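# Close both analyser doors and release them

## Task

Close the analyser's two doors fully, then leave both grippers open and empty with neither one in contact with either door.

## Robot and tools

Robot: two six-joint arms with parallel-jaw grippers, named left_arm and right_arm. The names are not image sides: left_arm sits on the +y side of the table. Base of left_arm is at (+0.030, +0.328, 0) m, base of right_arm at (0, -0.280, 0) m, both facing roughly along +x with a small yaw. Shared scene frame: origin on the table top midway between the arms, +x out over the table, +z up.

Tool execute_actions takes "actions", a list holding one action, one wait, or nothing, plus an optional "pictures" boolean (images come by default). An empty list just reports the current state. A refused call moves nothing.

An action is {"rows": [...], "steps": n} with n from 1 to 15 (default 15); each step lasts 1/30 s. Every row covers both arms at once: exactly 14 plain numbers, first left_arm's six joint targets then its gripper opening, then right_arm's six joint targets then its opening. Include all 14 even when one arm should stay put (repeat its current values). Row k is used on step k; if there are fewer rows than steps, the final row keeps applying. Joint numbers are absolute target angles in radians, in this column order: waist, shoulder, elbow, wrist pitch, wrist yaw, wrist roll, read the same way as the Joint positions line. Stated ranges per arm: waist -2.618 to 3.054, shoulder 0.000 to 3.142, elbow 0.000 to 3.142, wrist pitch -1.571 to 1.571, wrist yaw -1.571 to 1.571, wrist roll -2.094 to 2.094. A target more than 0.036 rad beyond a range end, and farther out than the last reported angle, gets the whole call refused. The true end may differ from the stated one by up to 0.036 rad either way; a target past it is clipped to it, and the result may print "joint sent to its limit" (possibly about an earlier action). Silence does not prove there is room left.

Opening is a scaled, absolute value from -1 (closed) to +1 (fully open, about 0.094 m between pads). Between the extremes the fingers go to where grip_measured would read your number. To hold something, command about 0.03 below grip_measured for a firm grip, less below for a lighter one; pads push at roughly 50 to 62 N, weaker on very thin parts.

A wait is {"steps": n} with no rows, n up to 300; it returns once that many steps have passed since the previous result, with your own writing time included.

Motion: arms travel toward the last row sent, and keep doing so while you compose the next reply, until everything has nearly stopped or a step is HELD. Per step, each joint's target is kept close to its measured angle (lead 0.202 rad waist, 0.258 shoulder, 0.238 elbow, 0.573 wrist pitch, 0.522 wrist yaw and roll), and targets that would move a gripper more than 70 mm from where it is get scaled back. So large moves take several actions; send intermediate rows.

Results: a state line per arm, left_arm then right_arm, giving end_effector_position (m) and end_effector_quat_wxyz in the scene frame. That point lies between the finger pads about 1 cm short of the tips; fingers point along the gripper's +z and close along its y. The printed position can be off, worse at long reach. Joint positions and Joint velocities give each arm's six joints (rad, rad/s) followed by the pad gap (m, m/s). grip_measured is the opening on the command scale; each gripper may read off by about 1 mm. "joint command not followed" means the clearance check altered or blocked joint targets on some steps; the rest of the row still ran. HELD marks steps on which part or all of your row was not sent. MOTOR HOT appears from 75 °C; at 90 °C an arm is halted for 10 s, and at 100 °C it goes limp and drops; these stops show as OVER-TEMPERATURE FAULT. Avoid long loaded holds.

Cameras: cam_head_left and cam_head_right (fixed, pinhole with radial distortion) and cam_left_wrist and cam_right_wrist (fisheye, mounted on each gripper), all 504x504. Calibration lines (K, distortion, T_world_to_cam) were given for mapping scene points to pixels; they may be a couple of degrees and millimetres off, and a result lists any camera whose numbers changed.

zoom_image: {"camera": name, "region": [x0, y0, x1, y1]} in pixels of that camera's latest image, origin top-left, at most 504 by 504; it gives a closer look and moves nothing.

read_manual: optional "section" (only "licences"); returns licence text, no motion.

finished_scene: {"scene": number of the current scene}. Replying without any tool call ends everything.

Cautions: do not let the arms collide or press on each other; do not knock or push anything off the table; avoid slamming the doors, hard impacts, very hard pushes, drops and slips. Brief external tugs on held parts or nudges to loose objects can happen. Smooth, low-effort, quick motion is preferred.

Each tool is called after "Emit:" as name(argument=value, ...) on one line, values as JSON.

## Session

Emit:
execute_actions(actions=[])

Scene clock: 0.00 s of 4800.00 s.
left_arm: end_effector_position=(+0.5941, +0.5824, +0.3828) grip_measured=+1.000 end_effector_quat_wxyz=(+0.550, -0.053, +0.824, +0.125) | right_arm: end_effector_position=(+0.2065, -0.3794, +0.1689) grip_measured=+1.000 end_effector_quat_wxyz=(+0.075, +0.340, +0.935, +0.070)
Joint positions: left_arm=[ 0.498  2.254  2.652 -0.777  0.171  0.226  0.094] | right_arm=[-0.772  1.304  1.223 -1.376 -0.17   0.122  0.094]
Joint velocities: left_arm=[-0.007 -0.002 -0.002 -0.066 -0.037 -0.051  0.   ] | right_arm=[ 0.002 -0.012 -0.027 -0.007  0.022  0.051  0.   ]
camera_calibration (this result's frames):
cam_left_wrist: T_world_to_cam=[[0.175072, -0.925144, -0.336836, 0.566618], [-0.899903, -0.0115758, -0.435936, 0.745803], [0.399404, 0.379441, -0.834567, -0.0410604], [0, 0, 0, 1]] pos_world=[0.588351, 0.548416, 0.481712]
cam_right_wrist: T_world_to_cam=[[-0.637664, -0.749519, -0.177779, -0.120012], [-0.752115, 0.555921, 0.353941, 0.346926], [-0.166455, 0.359406, -0.918216, 0.412665], [0, 0, 0, 1]] pos_world=[0.253091, -0.431129, 0.234788]

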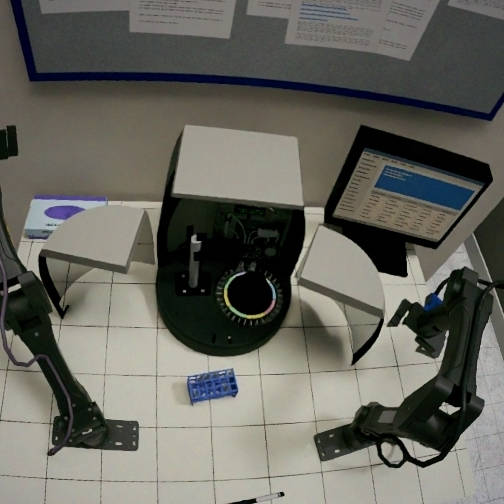

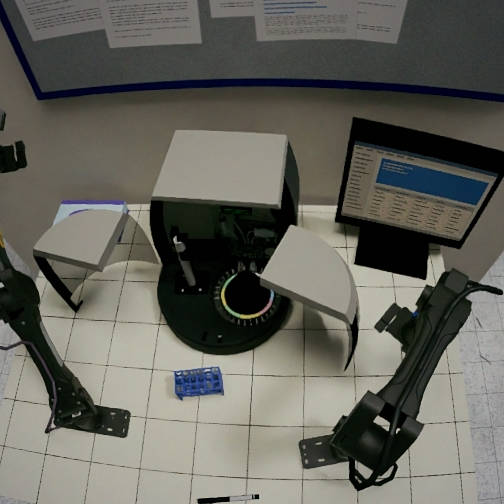

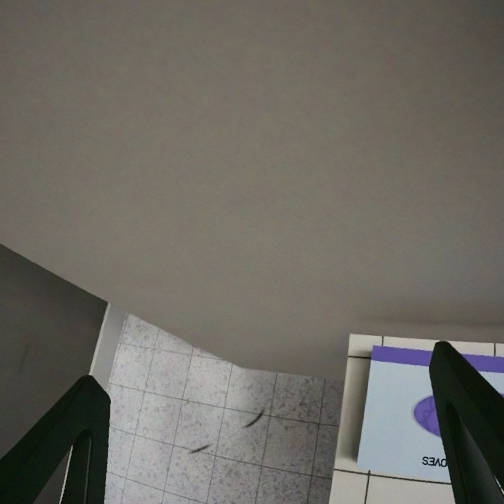

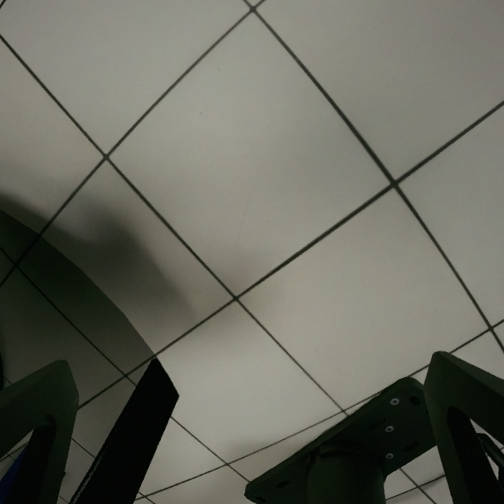

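Emit:
execute_actions(actions=[{"rows": [[0.45,1.72,2.03,-1.53,0,-0.979,-1, -0.85,1.55,1.85,-1.53,0,-1.537,-1]], "steps": 15}], pictures=false)

Emit:
execute_actions(actions=[{"rows": [[0.45,1.72,2.03,-1.53,0,-0.979,-1, -0.55,1.62,1.92,-1.53,0,-1.537,-1]], "steps": 15}])

Scene clock: 1.93 s of 4800.00 s.
left_arm: end_effector_position=(+0.3734, +0.4819, +0.2945) grip_measured=-0.998 end_effector_quat_wxyz=(+0.217, -0.547, +0.807, -0.050) | right_arm: end_effector_position=(+0.2515, -0.4719, +0.2768) grip_measured=-0.977 end_effector_quat_wxyz=(+0.103, -0.301, +0.937, -0.141)
Joint positions: left_arm=[ 0.459  1.713  2.054 -1.463  0.028 -0.765  0.   ] | right_arm=[-0.848  1.547  1.837 -1.51  -0.011 -1.281  0.001]
Joint velocities: left_arm=[-0.017 -0.115 -0.012 -0.535 -0.081 -1.443 -0.001] | right_arm=[-0.002  0.1    0.007 -0.154  0.022 -1.692  0.001]
Steps of this call (steps 1 to 43: nothing new was sent; steps 44 to 58: all 15 steps of this action). Readings (joint positions):
44: left_arm=[0.495 2.232 2.620 -0.796 0.155 0.177] | right_arm=[-0.781 1.340 1.265 -1.425 -0.151 0.041]
45: left_arm=[0.492 2.190 2.561 -0.856 0.136 0.116] | right_arm=[-0.802 1.405 1.346 -1.480 -0.124 -0.059]
47: left_arm=[0.483 2.106 2.454 -0.983 0.108 0.004] | right_arm=[-0.835 1.525 1.504 -1.494 -0.079 -0.256]
51: left_arm=[0.468 1.928 2.252 -1.181 0.073 -0.221] | right_arm=[-0.848 1.602 1.766 -1.485 -0.032 -0.649]
58: the state above

Scene clock: 2.43 s of 4800.00 s.
left_arm: end_effector_position=(+0.3608, +0.4783, +0.2862) grip_measured=-0.998 end_effector_quat_wxyz=(+0.184, -0.631, +0.751, -0.059) | right_arm: end_effector_position=(+0.3141, -0.3957, +0.2653) grip_measured=-0.977 end_effector_quat_wxyz=(+0.092, -0.543, +0.825, -0.124)
Joint positions: left_arm=[ 0.459  1.711  2.041 -1.513  0.017 -0.968  0.   ] | right_arm=[-0.544  1.637  1.893 -1.517 -0.002 -1.52   0.001]
Joint velocities: left_arm=[ 0.012  0.012 -0.002 -0.037 -0.022 -0.11  -0.001] | right_arm=[ 0.007  0.007  0.007  0.007  0.022 -0.11  -0.   ]
Steps of this call (steps 1 to 15: all 15 steps of this action). Readings (joint positions):
1: left_arm=[0.459 1.711 2.054 -1.478 0.025 -0.807] | right_arm=[-0.823 1.559 1.850 -1.522 0.005 -1.330]
2: left_arm=[0.459 1.711 2.054 -1.487 0.022 -0.842] | right_arm=[-0.772 1.575 1.870 -1.527 0.015 -1.370]
4: left_arm=[0.459 1.711 2.046 -1.497 0.020 -0.890] | right_arm=[-0.638 1.607 1.892 -1.517 0.014 -1.427]
8: left_arm=[0.459 1.711 2.041 -1.510 0.017 -0.941] | right_arm=[-0.530 1.637 1.893 -1.515 -0.004 -1.488]
15: the state above
camera_calibration (this result's frames):
cam_left_wrist: T_world_to_cam=[[0.893639, -0.377506, 0.242689, -0.208416], [-0.447054, -0.796269, 0.407552, 0.463096], [0.0393923, -0.4727, -0.880343, 0.561548], [0, 0, 0, 1]] pos_world=[0.371156, 0.555514, 0.356199]
cam_right_wrist: T_world_to_cam=[[0.866266, -0.393113, 0.308295, -0.506712], [-0.493126, -0.771739, 0.401554, -0.216556], [0.0800674, -0.49988, -0.862386, 0.0926709], [0, 0, 0, 1]] pos_world=[0.324738, -0.319995, 0.323093]

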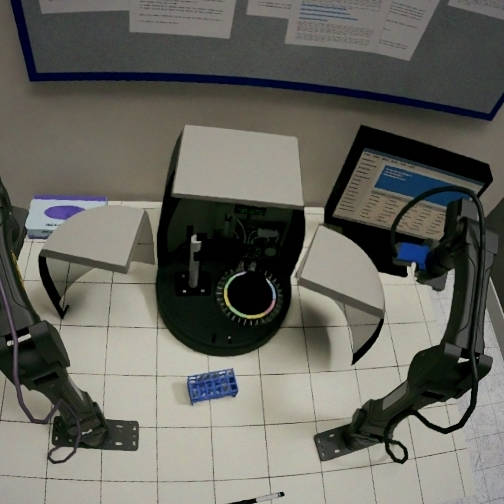

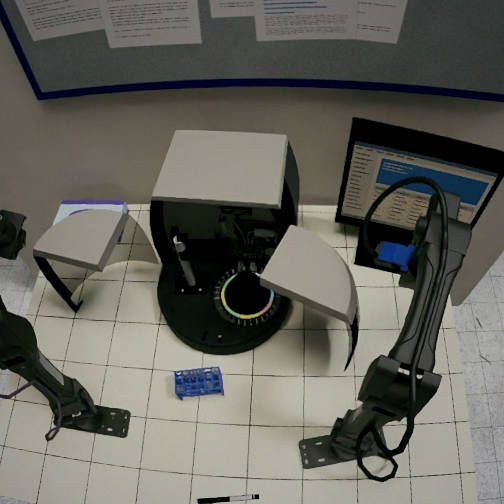

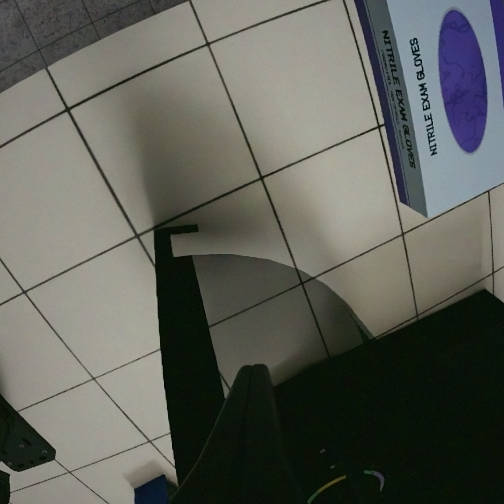

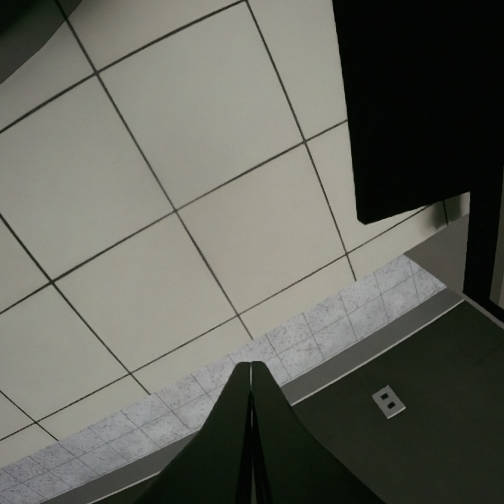

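Emit:
execute_actions(actions=[{"rows": [[0.2,1.55,1.85,-1.53,0,-0.979,-1, -0.25,1.54,1.84,-1.53,0,-1.537,-1]], "steps": 15}], pictures=false)

Emit:
execute_actions(actions=[{"rows": [[0.02,1.45,1.75,-1.53,0,-0.979,-1, -0.05,1.48,1.78,-1.53,0,-1.537,-1]], "steps": 15}], pictures=false)

Emit:
execute_actions(actions=[{"rows": [[-0.27,1.47,1.77,-1.53,0,-0.979,-1, 0.16,1.49,1.79,-1.53,0,-1.537,-1]], "steps": 15}])

Scene clock: 6.37 s of 4800.00 s.
left_arm: end_effector_position=(+0.3463, +0.3796, +0.2816) grip_measured=-0.998 end_effector_quat_wxyz=(+0.164, -0.530, +0.829, -0.076) | right_arm: end_effector_position=(+0.3167, -0.2971, +0.2764) grip_measured=-0.977 end_effector_quat_wxyz=(+0.119, -0.662, +0.730, -0.123)
Joint positions: left_arm=[ 0.191  1.558  1.865 -1.514  0.01  -0.975  0.   ] | right_arm=[-0.243  1.557  1.848 -1.518  0.002 -1.529  0.001]
Joint velocities: left_arm=[-0.012 -0.002 -0.012  0.037  0.022 -0.037  0.   ] | right_arm=[-0.012  0.002 -0.002  0.037 -0.066  0.066 -0.001]
Steps of this call (steps 1 to 15: the robot went on to your last target; steps 16 to 90: nothing new was sent; then 0.43 s passed at rest; steps 91 to 105: all 15 steps of this action). Readings (joint positions):
91: left_arm=[0.440 1.690 2.006 -1.492 0.004 -0.976] | right_arm=[-0.521 1.628 1.882 -1.510 0.012 -1.529]
92: left_arm=[0.401 1.657 1.949 -1.482 -0.007 -0.977] | right_arm=[-0.472 1.614 1.864 -1.507 0.021 -1.529]
94: left_arm=[0.286 1.606 1.881 -1.494 -0.020 -0.974] | right_arm=[-0.341 1.590 1.848 -1.506 0.027 -1.527]
98: left_arm=[0.184 1.563 1.865 -1.512 0.010 -0.973] | right_arm=[-0.235 1.561 1.848 -1.513 0.002 -1.529]
105: the state above

Scene clock: 6.87 s of 4800.00 s.
left_arm: end_effector_position=(+0.3242, +0.3249, +0.2796) grip_measured=-0.998 end_effector_quat_wxyz=(+0.157, -0.456, +0.872, -0.087) | right_arm: end_effector_position=(+0.2985, -0.2368, +0.2750) grip_measured=-0.977 end_effector_quat_wxyz=(-0.129, +0.731, -0.661, +0.110)
Joint positions: left_arm=[ 0.015  1.459  1.766 -1.516  0.004 -0.976  0.   ] | right_arm=[-0.044  1.501  1.789 -1.52   0.005 -1.529  0.001]
Joint velocities: left_arm=[-0.022  0.002  0.002 -0.022 -0.007 -0.037 -0.   ] | right_arm=[-0.007 -0.007  0.007  0.066 -0.022 -0.022 -0.   ]
Steps of this call (steps 1 to 15: all 15 steps of this action). Readings (joint positions):
1: left_arm=[0.172 1.544 1.843 -1.501 -0.002 -0.976] | right_arm=[-0.220 1.549 1.835 -1.510 0.015 -1.529]
2: left_arm=[0.136 1.523 1.810 -1.490 -0.019 -0.976] | right_arm=[-0.173 1.537 1.814 -1.507 0.021 -1.529]
4: left_arm=[0.058 1.486 1.774 -1.500 -0.014 -0.976] | right_arm=[-0.085 1.517 1.795 -1.510 0.017 -1.528]
8: left_arm=[0.015 1.460 1.766 -1.515 0.004 -0.976] | right_arm=[-0.044 1.501 1.789 -1.520 0.005 -1.529]
15: the state above

Scene clock: 7.37 s of 4800.00 s.
left_arm: end_effector_position=(+0.3116, +0.2397, +0.2782) grip_measured=-0.998 end_effector_quat_wxyz=(+0.141, -0.326, +0.929, -0.108) | right_arm: end_effector_position=(+0.2831, -0.1757, +0.2750) grip_measured=-0.977 end_effector_quat_wxyz=(-0.139, +0.796, -0.581, +0.097)
Joint positions: left_arm=[-0.278  1.464  1.766 -1.515  0.005 -0.98   0.   ] | right_arm=[ 0.166  1.501  1.789 -1.52   0.007 -1.53   0.001]
Joint velocities: left_arm=[-0.007 -0.012  0.002 -0.051 -0.022  0.051  0.001] | right_arm=[ 0.002 -0.022 -0.007 -0.022  0.022  0.007  0.001]
Steps of this call (steps 1 to 15: all 15 steps of this action). Readings (joint positions):
1: left_arm=[-0.009 1.459 1.766 -1.516 -0.014 -0.979] | right_arm=[-0.018 1.501 1.789 -1.520 0.019 -1.529]
2: left_arm=[-0.056 1.459 1.766 -1.515 -0.033 -0.980] | right_arm=[0.034 1.501 1.789 -1.520 0.024 -1.529]
4: left_arm=[-0.179 1.460 1.766 -1.515 -0.033 -0.980] | right_arm=[0.127 1.501 1.789 -1.519 0.019 -1.529]
8: left_arm=[-0.279 1.464 1.766 -1.515 0.004 -0.980] | right_arm=[0.167 1.501 1.789 -1.520 0.007 -1.530]
15: the state above
camera_calibration (this result's frames):
cam_left_wrist: T_world_to_cam=[[0.427896, -0.877367, 0.217099, 0.0194733], [-0.849949, -0.308915, 0.4268, 0.257713], [-0.307396, -0.367149, -0.877901, 0.525768], [0, 0, 0, 1]] pos_world=[0.372329, 0.289732, 0.347352]
cam_right_wrist: T_world_to_cam=[[0.901021, 0.272169, 0.337765, -0.297394], [0.121697, -0.905999, 0.405408, -0.264597], [0.416354, -0.324176, -0.849446, 0.145583], [0, 0, 0, 1]] pos_world=[0.239544, -0.111589, 0.331384]

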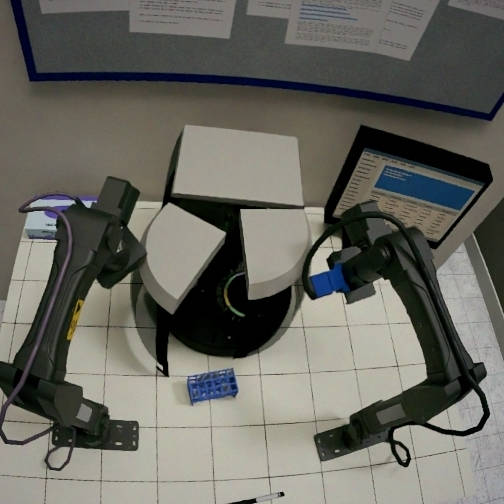

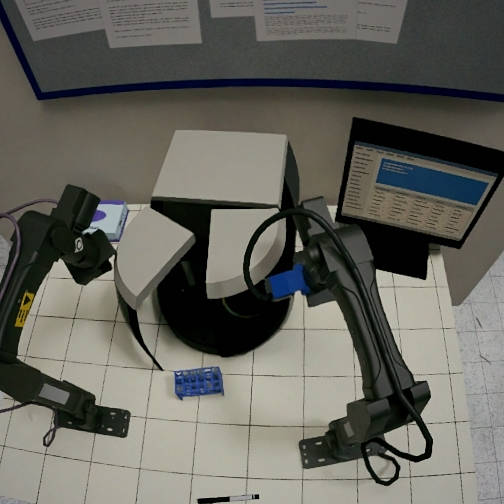

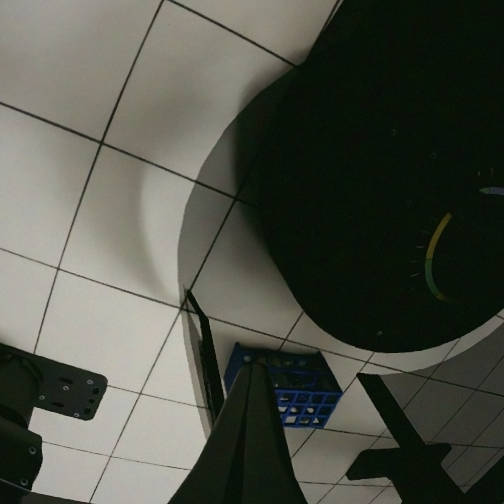

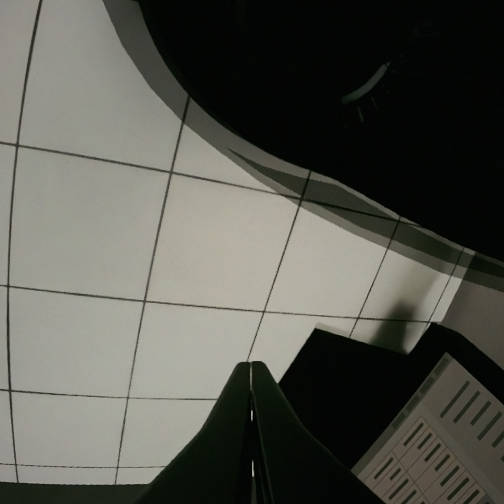

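Emit:
execute_actions(actions=[{"rows": [[-0.55,1.54,1.84,-1.53,0,-0.979,-1, 0.36,1.56,1.86,-1.53,0,-1.537,-1]], "steps": 15}], pictures=false)

Emit:
execute_actions(actions=[{"rows": [[-0.72,1.60,1.90,-1.53,0,-0.979,-1, 0.1,1.30,1.65,-1.53,0,-1.537,-1]], "steps": 15}])

Scene clock: 8.43 s of 4800.00 s.
left_arm: end_effector_position=(+0.2893, +0.1573, +0.2721) grip_measured=-0.999 end_effector_quat_wxyz=(+0.114, -0.194, +0.968, -0.114) | right_arm: end_effector_position=(+0.2680, -0.1139, +0.2685) grip_measured=-0.977 end_effector_quat_wxyz=(-0.136, +0.853, -0.499, +0.075)
Joint positions: left_arm=[-0.559  1.542  1.821 -1.527  0.001 -0.982  0.   ] | right_arm=[ 0.367  1.567  1.833 -1.525  0.005 -1.53   0.001]
Joint velocities: left_arm=[-0.007 -0.007 -0.002  0.007 -0.007 -0.037  0.   ] | right_arm=[ 0.002  0.012 -0.007 -0.066 -0.037  0.007  0.001]
Steps of this call (steps 1 to 15: the robot went on to your last target; steps 16 to 17: nothing new was sent; steps 18 to 32: all 15 steps of this action). Readings (joint positions):
18: left_arm=[-0.302 1.474 1.777 -1.525 -0.009 -0.983] | right_arm=[0.191 1.508 1.799 -1.526 0.020 -1.530]
19: left_arm=[-0.352 1.488 1.798 -1.534 -0.030 -0.983] | right_arm=[0.240 1.521 1.816 -1.530 0.024 -1.530]
21: left_arm=[-0.470 1.514 1.820 -1.532 -0.037 -0.983] | right_arm=[0.335 1.546 1.833 -1.523 0.013 -1.530]
25: left_arm=[-0.561 1.542 1.821 -1.527 0.001 -0.982] | right_arm=[0.368 1.566 1.833 -1.525 0.005 -1.530]
32: the state above

Scene clock: 8.93 s of 4800.00 s.
left_arm: end_effector_position=(+0.2797, +0.1456, +0.2766) grip_measured=-0.999 end_effector_quat_wxyz=(+0.137, -0.179, +0.971, -0.080) | right_arm: end_effector_position=(+0.2437, -0.2112, +0.2867) grip_measured=-0.977 end_effector_quat_wxyz=(-0.158, +0.770, -0.606, +0.122)
Joint positions: left_arm=[-0.669  1.568  1.871 -1.573 -0.107 -1.044  0.   ] | right_arm=[ 0.093  1.296  1.657 -1.53   0.014 -1.53   0.001]
Joint velocities: left_arm=[-0.002  0.012  0.002  0.007 -0.037  0.037 -0.   ] | right_arm=[-0.007 -0.012 -0.002  0.022  0.022  0.022 -0.   ]
Steps of this call (steps 1 to 15: all 15 steps of this action). Readings (joint positions):
1: left_arm=[-0.577 1.550 1.832 -1.535 -0.008 -0.983] | right_arm=[0.347 1.541 1.799 -1.501 -0.006 -1.530]
2: left_arm=[-0.611 1.562 1.852 -1.559 -0.034 -0.984] | right_arm=[0.304 1.499 1.742 -1.488 -0.010 -1.530]
4: left_arm=[-0.653 1.568 1.869 -1.573 -0.082 -1.031] | right_arm=[0.177 1.410 1.671 -1.504 -0.004 -1.530]
8: left_arm=[-0.668 1.568 1.871 -1.573 -0.105 -1.043] | right_arm=[0.093 1.300 1.657 -1.525 0.014 -1.530]
15: the state above
camera_calibration (this result's frames):
cam_left_wrist: T_world_to_cam=[[0.153025, -0.980685, 0.121819, 0.0692322], [-0.906842, -0.0903657, 0.411669, 0.190521], [-0.392709, -0.173466, -0.903155, 0.482654], [0, 0, 0, 1]] pos_world=[0.351722, 0.168836, 0.349046]
cam_right_wrist: T_world_to_cam=[[0.89628, 0.199911, 0.395875, -0.287008], [0.0285552, -0.916802, 0.39832, -0.274309], [0.442568, -0.345702, -0.82742, 0.143134], [0, 0, 0, 1]] pos_world=[0.201726, -0.144629, 0.341314]

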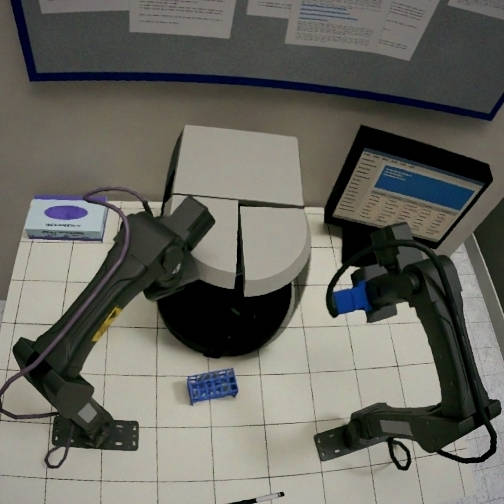

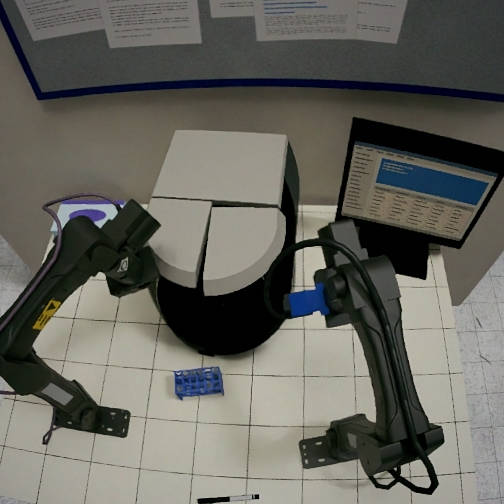

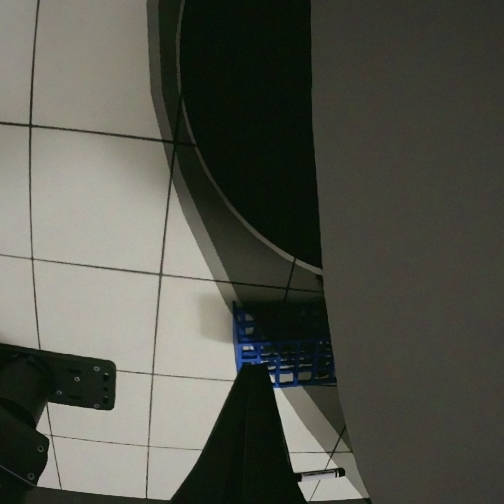

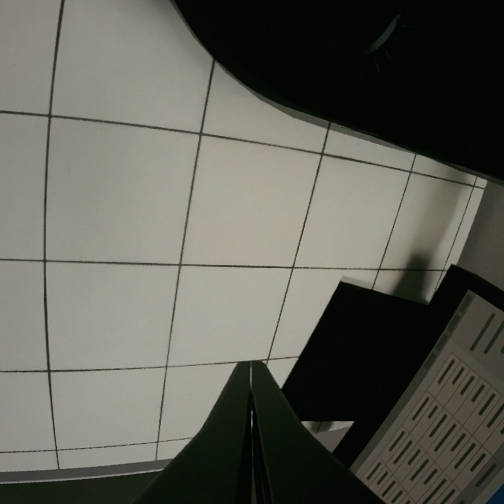

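Emit:
execute_actions(actions=[{"rows": [[-0.3,1.32,1.66,-1.53,0,-0.979,-1, 0.1,1.30,1.65,-1.53,0,-1.537,-1]], "steps": 15}], pictures=false)

Emit:
execute_actions(actions=[{"steps": 8}])

Scene clock: 9.73 s of 4800.00 s.
left_arm: end_effector_position=(+0.2727, +0.2502, +0.2846) grip_measured=-0.999 end_effector_quat_wxyz=(+0.152, -0.324, +0.927, -0.113) | right_arm: end_effector_position=(+0.2437, -0.2112, +0.2867) grip_measured=-0.977 end_effector_quat_wxyz=(-0.158, +0.770, -0.606, +0.122)
Joint positions: left_arm=[-0.293  1.315  1.669 -1.544 -0.007 -0.991  0.   ] | right_arm=[ 0.093  1.296  1.657 -1.53   0.014 -1.53   0.001]
Joint velocities: left_arm=[ 0.007 -0.002  0.007  0.007  0.051  0.022  0.   ] | right_arm=[-0.002 -0.007  0.022  0.051  0.022  0.022 -0.001]
Steps of this call (steps 1 to 9: the robot went on to your last target; steps 10 to 24: all 15 steps of this action). Readings (joint positions):
10: left_arm=[-0.644 1.533 1.829 -1.551 -0.088 -1.036] | right_arm=[0.093 1.296 1.657 -1.530 0.014 -1.530]
11: left_arm=[-0.590 1.478 1.754 -1.526 -0.058 -1.023] | right_arm=[0.093 1.296 1.657 -1.530 0.014 -1.530]
13: left_arm=[-0.439 1.387 1.677 -1.540 -0.035 -1.010] | right_arm=[0.093 1.296 1.657 -1.530 0.014 -1.530]
17: left_arm=[-0.293 1.316 1.669 -1.546 -0.033 -1.001] | right_arm=[0.093 1.296 1.657 -1.530 0.014 -1.530]
24: the state above

Scene clock: 10.00 s of 4800.00 s.
left_arm: end_effector_position=(+0.2724, +0.2493, +0.2846) grip_measured=-0.999 end_effector_quat_wxyz=(+0.151, -0.323, +0.927, -0.114) | right_arm: end_effector_position=(+0.2437, -0.2112, +0.2867) grip_measured=-0.977 end_effector_quat_wxyz=(-0.158, +0.770, -0.606, +0.122)
Joint positions: left_arm=[-0.293  1.315  1.669 -1.544 -0.002 -0.989  0.   ] | right_arm=[ 0.093  1.296  1.657 -1.53   0.014 -1.53   0.001]
Joint velocities: left_arm=[-0.022 -0.017 -0.002 -0.007  0.022  0.095 -0.001] | right_arm=[ 0.012 -0.022 -0.007 -0.037  0.037  0.037 -0.   ]
Steps of this call (steps 1 to 8: the robot went on to your last target). Readings (joint positions):
1: left_arm=[-0.293 1.315 1.669 -1.544 -0.006 -0.990] | right_arm=[0.093 1.296 1.657 -1.530 0.014 -1.530]
2: left_arm=[-0.293 1.315 1.669 -1.544 -0.005 -0.990] | right_arm=[0.093 1.296 1.657 -1.530 0.014 -1.530]
4: left_arm=[-0.293 1.315 1.669 -1.544 -0.003 -0.989] | right_arm=[0.093 1.296 1.657 -1.530 0.014 -1.530]
8: the state above
camera_calibration (this result's frames):
cam_left_wrist: T_world_to_cam=[[0.418429, -0.878353, 0.231114, 0.0421407], [-0.861318, -0.303007, 0.407821, 0.231627], [-0.288182, -0.369707, -0.883328, 0.51974], [0, 0, 0, 1]] pos_world=[0.331652, 0.299351, 0.354899]
cam_right_wrist: T_world_to_cam=[[0.89628, 0.199911, 0.395875, -0.287008], [0.0285552, -0.916802, 0.39832, -0.274309], [0.442568, -0.345702, -0.82742, 0.143134], [0, 0, 0, 1]] pos_world=[0.201726, -0.144629, 0.341314]

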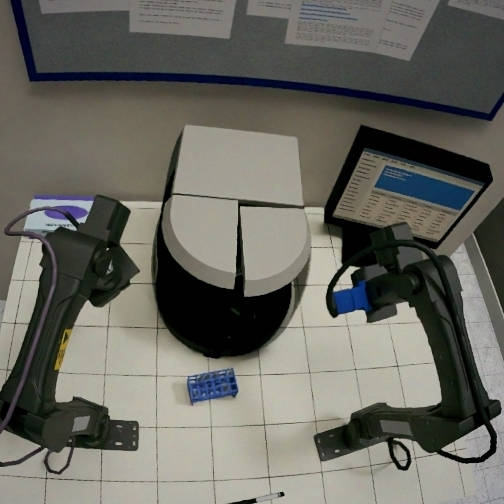

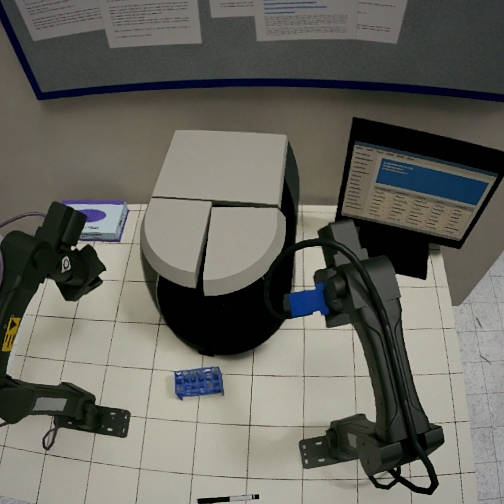

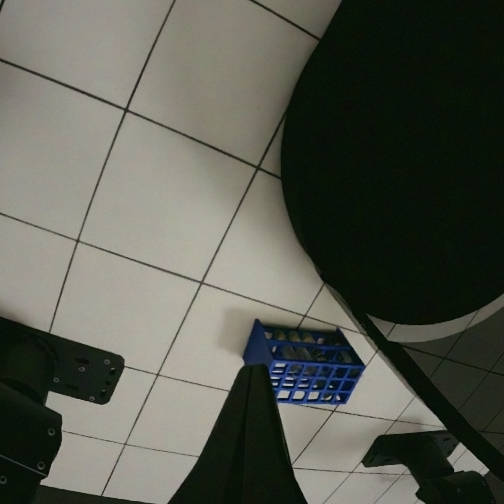

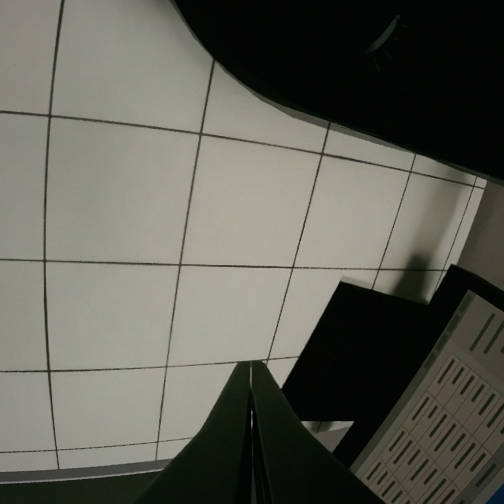

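Emit:
zoom_image(camera="cam_head_left", region=[140, 120, 340, 370])

Region (140, 120, 340, 370) of cam_head_left's 504x504 image, scaled by 2.016, with more detail than that image has; it fills the left 403 columns of this view, and the rest is white.

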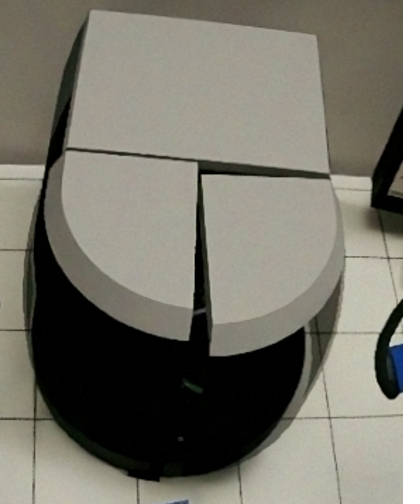

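Emit:
execute_actions(actions=[{"rows": [[-0.3,1.32,1.66,-1.53,0,-0.979,-1, 0.34,1.52,1.82,-1.53,0,-1.537,-1]], "steps": 15}], pictures=false)

Emit:
execute_actions(actions=[{"rows": [[-0.3,1.32,1.66,-1.53,0,-0.979,-1, 0.46,1.66,1.96,-1.53,0,-1.537,-1]], "steps": 15}])

Scene clock: 11.30 s of 4800.00 s.
left_arm: end_effector_position=(+0.2723, +0.2491, +0.2846) grip_measured=-0.999 end_effector_quat_wxyz=(+0.150, -0.322, +0.928, -0.115) | right_arm: end_effector_position=(+0.2671, -0.1236, +0.2658) grip_measured=-0.977 end_effector_quat_wxyz=(-0.133, +0.847, -0.508, +0.077)
Joint positions: left_arm=[-0.293  1.315  1.669 -1.544 -0.001 -0.988  0.   ] | right_arm=[ 0.343  1.543  1.799 -1.518  0.008 -1.532  0.001]
Joint velocities: left_arm=[-0.012 -0.022 -0.007 -0.007  0.007  0.022 -0.   ] | right_arm=[ 0.017 -0.032 -0.002 -0.051 -0.007  0.007  0.001]
Steps of this call (steps 1 to 15: the robot went on to your last target; steps 16 to 24: nothing new was sent; steps 25 to 39: all 15 steps of this action). Readings (joint positions):
25: left_arm=[-0.293 1.315 1.669 -1.544 -0.001 -0.988] | right_arm=[0.121 1.322 1.685 -1.552 0.026 -1.531]
26: left_arm=[-0.293 1.315 1.669 -1.544 -0.001 -0.988] | right_arm=[0.179 1.365 1.735 -1.554 0.029 -1.531]
28: left_arm=[-0.293 1.315 1.669 -1.544 -0.001 -0.988] | right_arm=[0.290 1.456 1.795 -1.529 0.020 -1.531]
32: left_arm=[-0.293 1.315 1.669 -1.544 -0.001 -0.988] | right_arm=[0.344 1.555 1.799 -1.515 0.008 -1.531]
39: the state above

Scene clock: 11.80 s of 4800.00 s.
left_arm: end_effector_position=(+0.2723, +0.2491, +0.2846) grip_measured=-0.999 end_effector_quat_wxyz=(+0.150, -0.322, +0.928, -0.115) | right_arm: end_effector_position=(+0.2680, -0.0892, +0.2731) grip_measured=-0.978 end_effector_quat_wxyz=(-0.129, +0.873, -0.463, +0.084)
Joint positions: left_arm=[-0.293  1.315  1.669 -1.544 -0.001 -0.988  0.   ] | right_arm=[ 0.449  1.636  1.927 -1.556  0.039 -1.537  0.001]
Joint velocities: left_arm=[-0.012 -0.002  0.002 -0.007 -0.037  0.022 -0.   ] | right_arm=[-0.007 -0.002 -0.012 -0.081 -0.007  0.022  0.   ]
Steps of this call (steps 1 to 15: all 15 steps of this action). Readings (joint positions):
1: left_arm=[-0.293 1.315 1.669 -1.544 -0.001 -0.988] | right_arm=[0.357 1.560 1.828 -1.539 0.015 -1.532]
2: left_arm=[-0.293 1.315 1.669 -1.544 -0.001 -0.988] | right_arm=[0.384 1.589 1.876 -1.549 0.017 -1.532]
4: left_arm=[-0.293 1.315 1.669 -1.544 -0.001 -0.988] | right_arm=[0.437 1.632 1.926 -1.554 0.024 -1.533]
8: left_arm=[-0.293 1.315 1.669 -1.544 -0.001 -0.988] | right_arm=[0.449 1.636 1.927 -1.556 0.039 -1.536]
15: the state above
camera_calibration (this result's frames):
cam_left_wrist: T_world_to_cam=[[0.41791, -0.878495, 0.231512, 0.0421088], [-0.861438, -0.302238, 0.408138, 0.231303], [-0.288575, -0.369998, -0.883078, 0.519788], [0, 0, 0, 1]] pos_world=[0.331653, 0.299221, 0.354861]
cam_right_wrist: T_world_to_cam=[[0.793441, 0.525411, 0.307236, -0.246992], [0.370517, -0.817433, 0.441044, -0.252179], [0.482874, -0.236107, -0.843259, 0.166625], [0, 0, 0, 1]] pos_world=[0.208951, -0.0370262, 0.327615]

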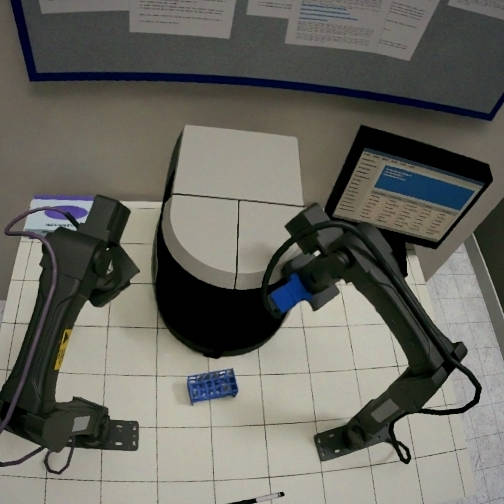

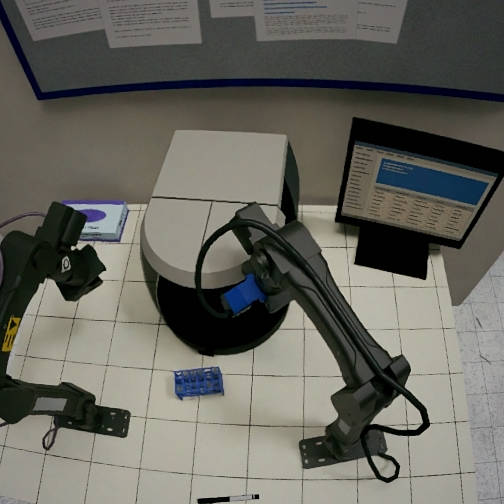

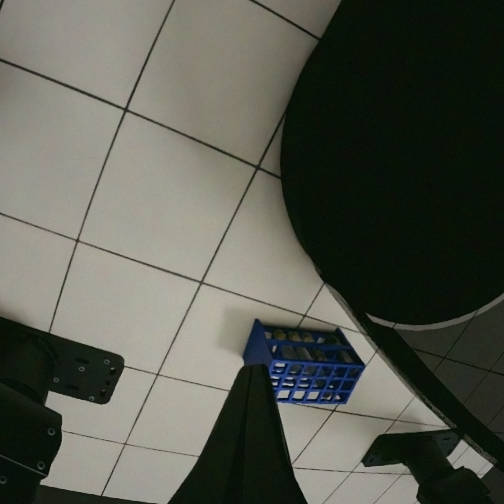

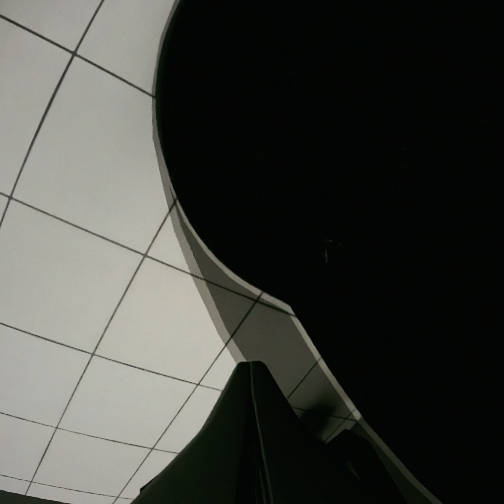

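Closed now. Retreat.

Emit:
execute_actions(actions=[{"rows": [[-0.3,1.32,1.66,-1.53,0,-0.979,-1, 0.15,1.30,1.65,-1.53,0,-1.537,-1]], "steps": 15}], pictures=false)

Emit:
execute_actions(actions=[{"steps": 8}])

Scene clock: 12.60 s of 4800.00 s.
left_arm: end_effector_position=(+0.2723, +0.2491, +0.2846) grip_measured=-0.999 end_effector_quat_wxyz=(+0.150, -0.322, +0.928, -0.115) | right_arm: end_effector_position=(+0.2382, -0.2008, +0.2860) grip_measured=-0.978 end_effector_quat_wxyz=(-0.156, +0.787, -0.585, +0.118)
Joint positions: left_arm=[-0.293  1.315  1.669 -1.544 -0.001 -0.988  0.   ] | right_arm=[ 0.142  1.296  1.657 -1.539  0.018 -1.538  0.001]
Joint velocities: left_arm=[-0.007 -0.007 -0.002 -0.022 -0.022 -0.022 -0.001] | right_arm=[-0.017  0.037 -0.017 -0.051  0.022 -0.007 -0.   ]
Steps of this call (steps 1 to 9: the robot went on to your last target; steps 10 to 24: all 15 steps of this action). Readings (joint positions):
10: left_arm=[-0.293 1.315 1.669 -1.544 -0.001 -0.988] | right_arm=[0.428 1.603 1.882 -1.536 0.026 -1.538]
11: left_arm=[-0.293 1.315 1.669 -1.544 -0.001 -0.988] | right_arm=[0.386 1.551 1.802 -1.516 0.016 -1.538]
13: left_arm=[-0.293 1.315 1.669 -1.544 -0.001 -0.988] | right_arm=[0.258 1.443 1.691 -1.523 0.015 -1.538]
17: left_arm=[-0.293 1.315 1.669 -1.544 -0.001 -0.988] | right_arm=[0.141 1.304 1.657 -1.538 0.026 -1.538]
24: the state above

Scene clock: 12.87 s of 4800.00 s.
left_arm: end_effector_position=(+0.2723, +0.2491, +0.2846) grip_measured=-0.999 end_effector_quat_wxyz=(+0.150, -0.322, +0.928, -0.115) | right_arm: end_effector_position=(+0.2383, -0.2005, +0.2858) grip_measured=-0.978 end_effector_quat_wxyz=(-0.156, +0.787, -0.585, +0.117)
Joint positions: left_arm=[-0.293  1.315  1.669 -1.544 -0.001 -0.988  0.   ] | right_arm=[ 0.142  1.296  1.657 -1.539  0.016 -1.538  0.001]
Joint velocities: left_arm=[ 0.002 -0.017  0.012 -0.037  0.022  0.022 -0.001] | right_arm=[-0.007 -0.002  0.007 -0.037 -0.007 -0.051  0.   ]
Steps of this call (steps 1 to 8: the robot went on to your last target). Readings (joint positions):
1: left_arm=[-0.293 1.315 1.669 -1.544 -0.001 -0.988] | right_arm=[0.142 1.296 1.657 -1.539 0.017 -1.538]
2: left_arm=[-0.293 1.315 1.669 -1.544 -0.001 -0.988] | right_arm=[0.142 1.296 1.657 -1.539 0.017 -1.538]
4: left_arm=[-0.293 1.315 1.669 -1.544 -0.001 -0.988] | right_arm=[0.142 1.296 1.657 -1.539 0.017 -1.538]
8: the state above
camera_calibration (this result's frames):
cam_left_wrist: T_world_to_cam=[[0.41791, -0.878495, 0.231512, 0.0421088], [-0.861438, -0.302238, 0.408138, 0.231303], [-0.288575, -0.369998, -0.883078, 0.519788], [0, 0, 0, 1]] pos_world=[0.331653, 0.299221, 0.354861]
cam_right_wrist: T_world_to_cam=[[0.88686, 0.251965, 0.38729, -0.268755], [0.0817124, -0.910538, 0.405269, -0.277384], [0.454756, -0.327771, -0.828108, 0.149415], [0, 0, 0, 1]] pos_world=[0.193067, -0.135878, 0.340234]

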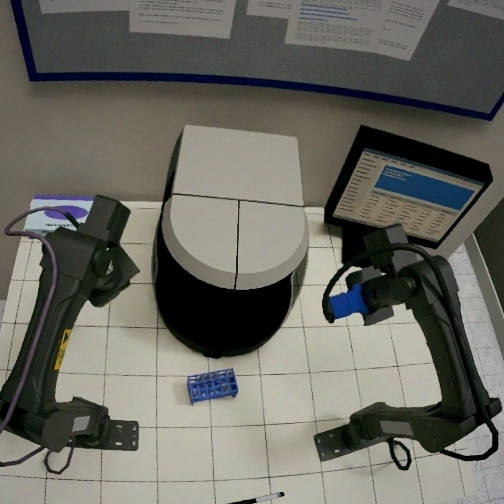

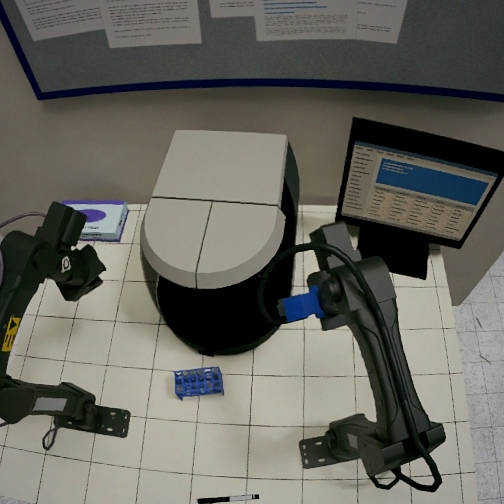

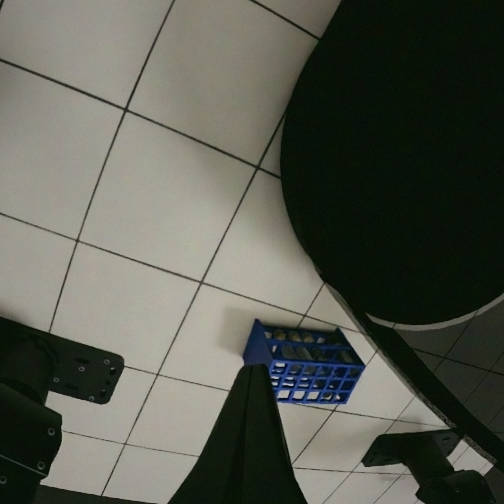

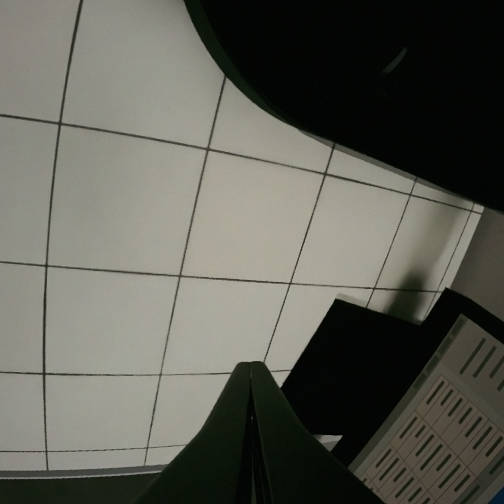

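Emit:
finished_scene(scene=2)

The scene is finished: the task was done.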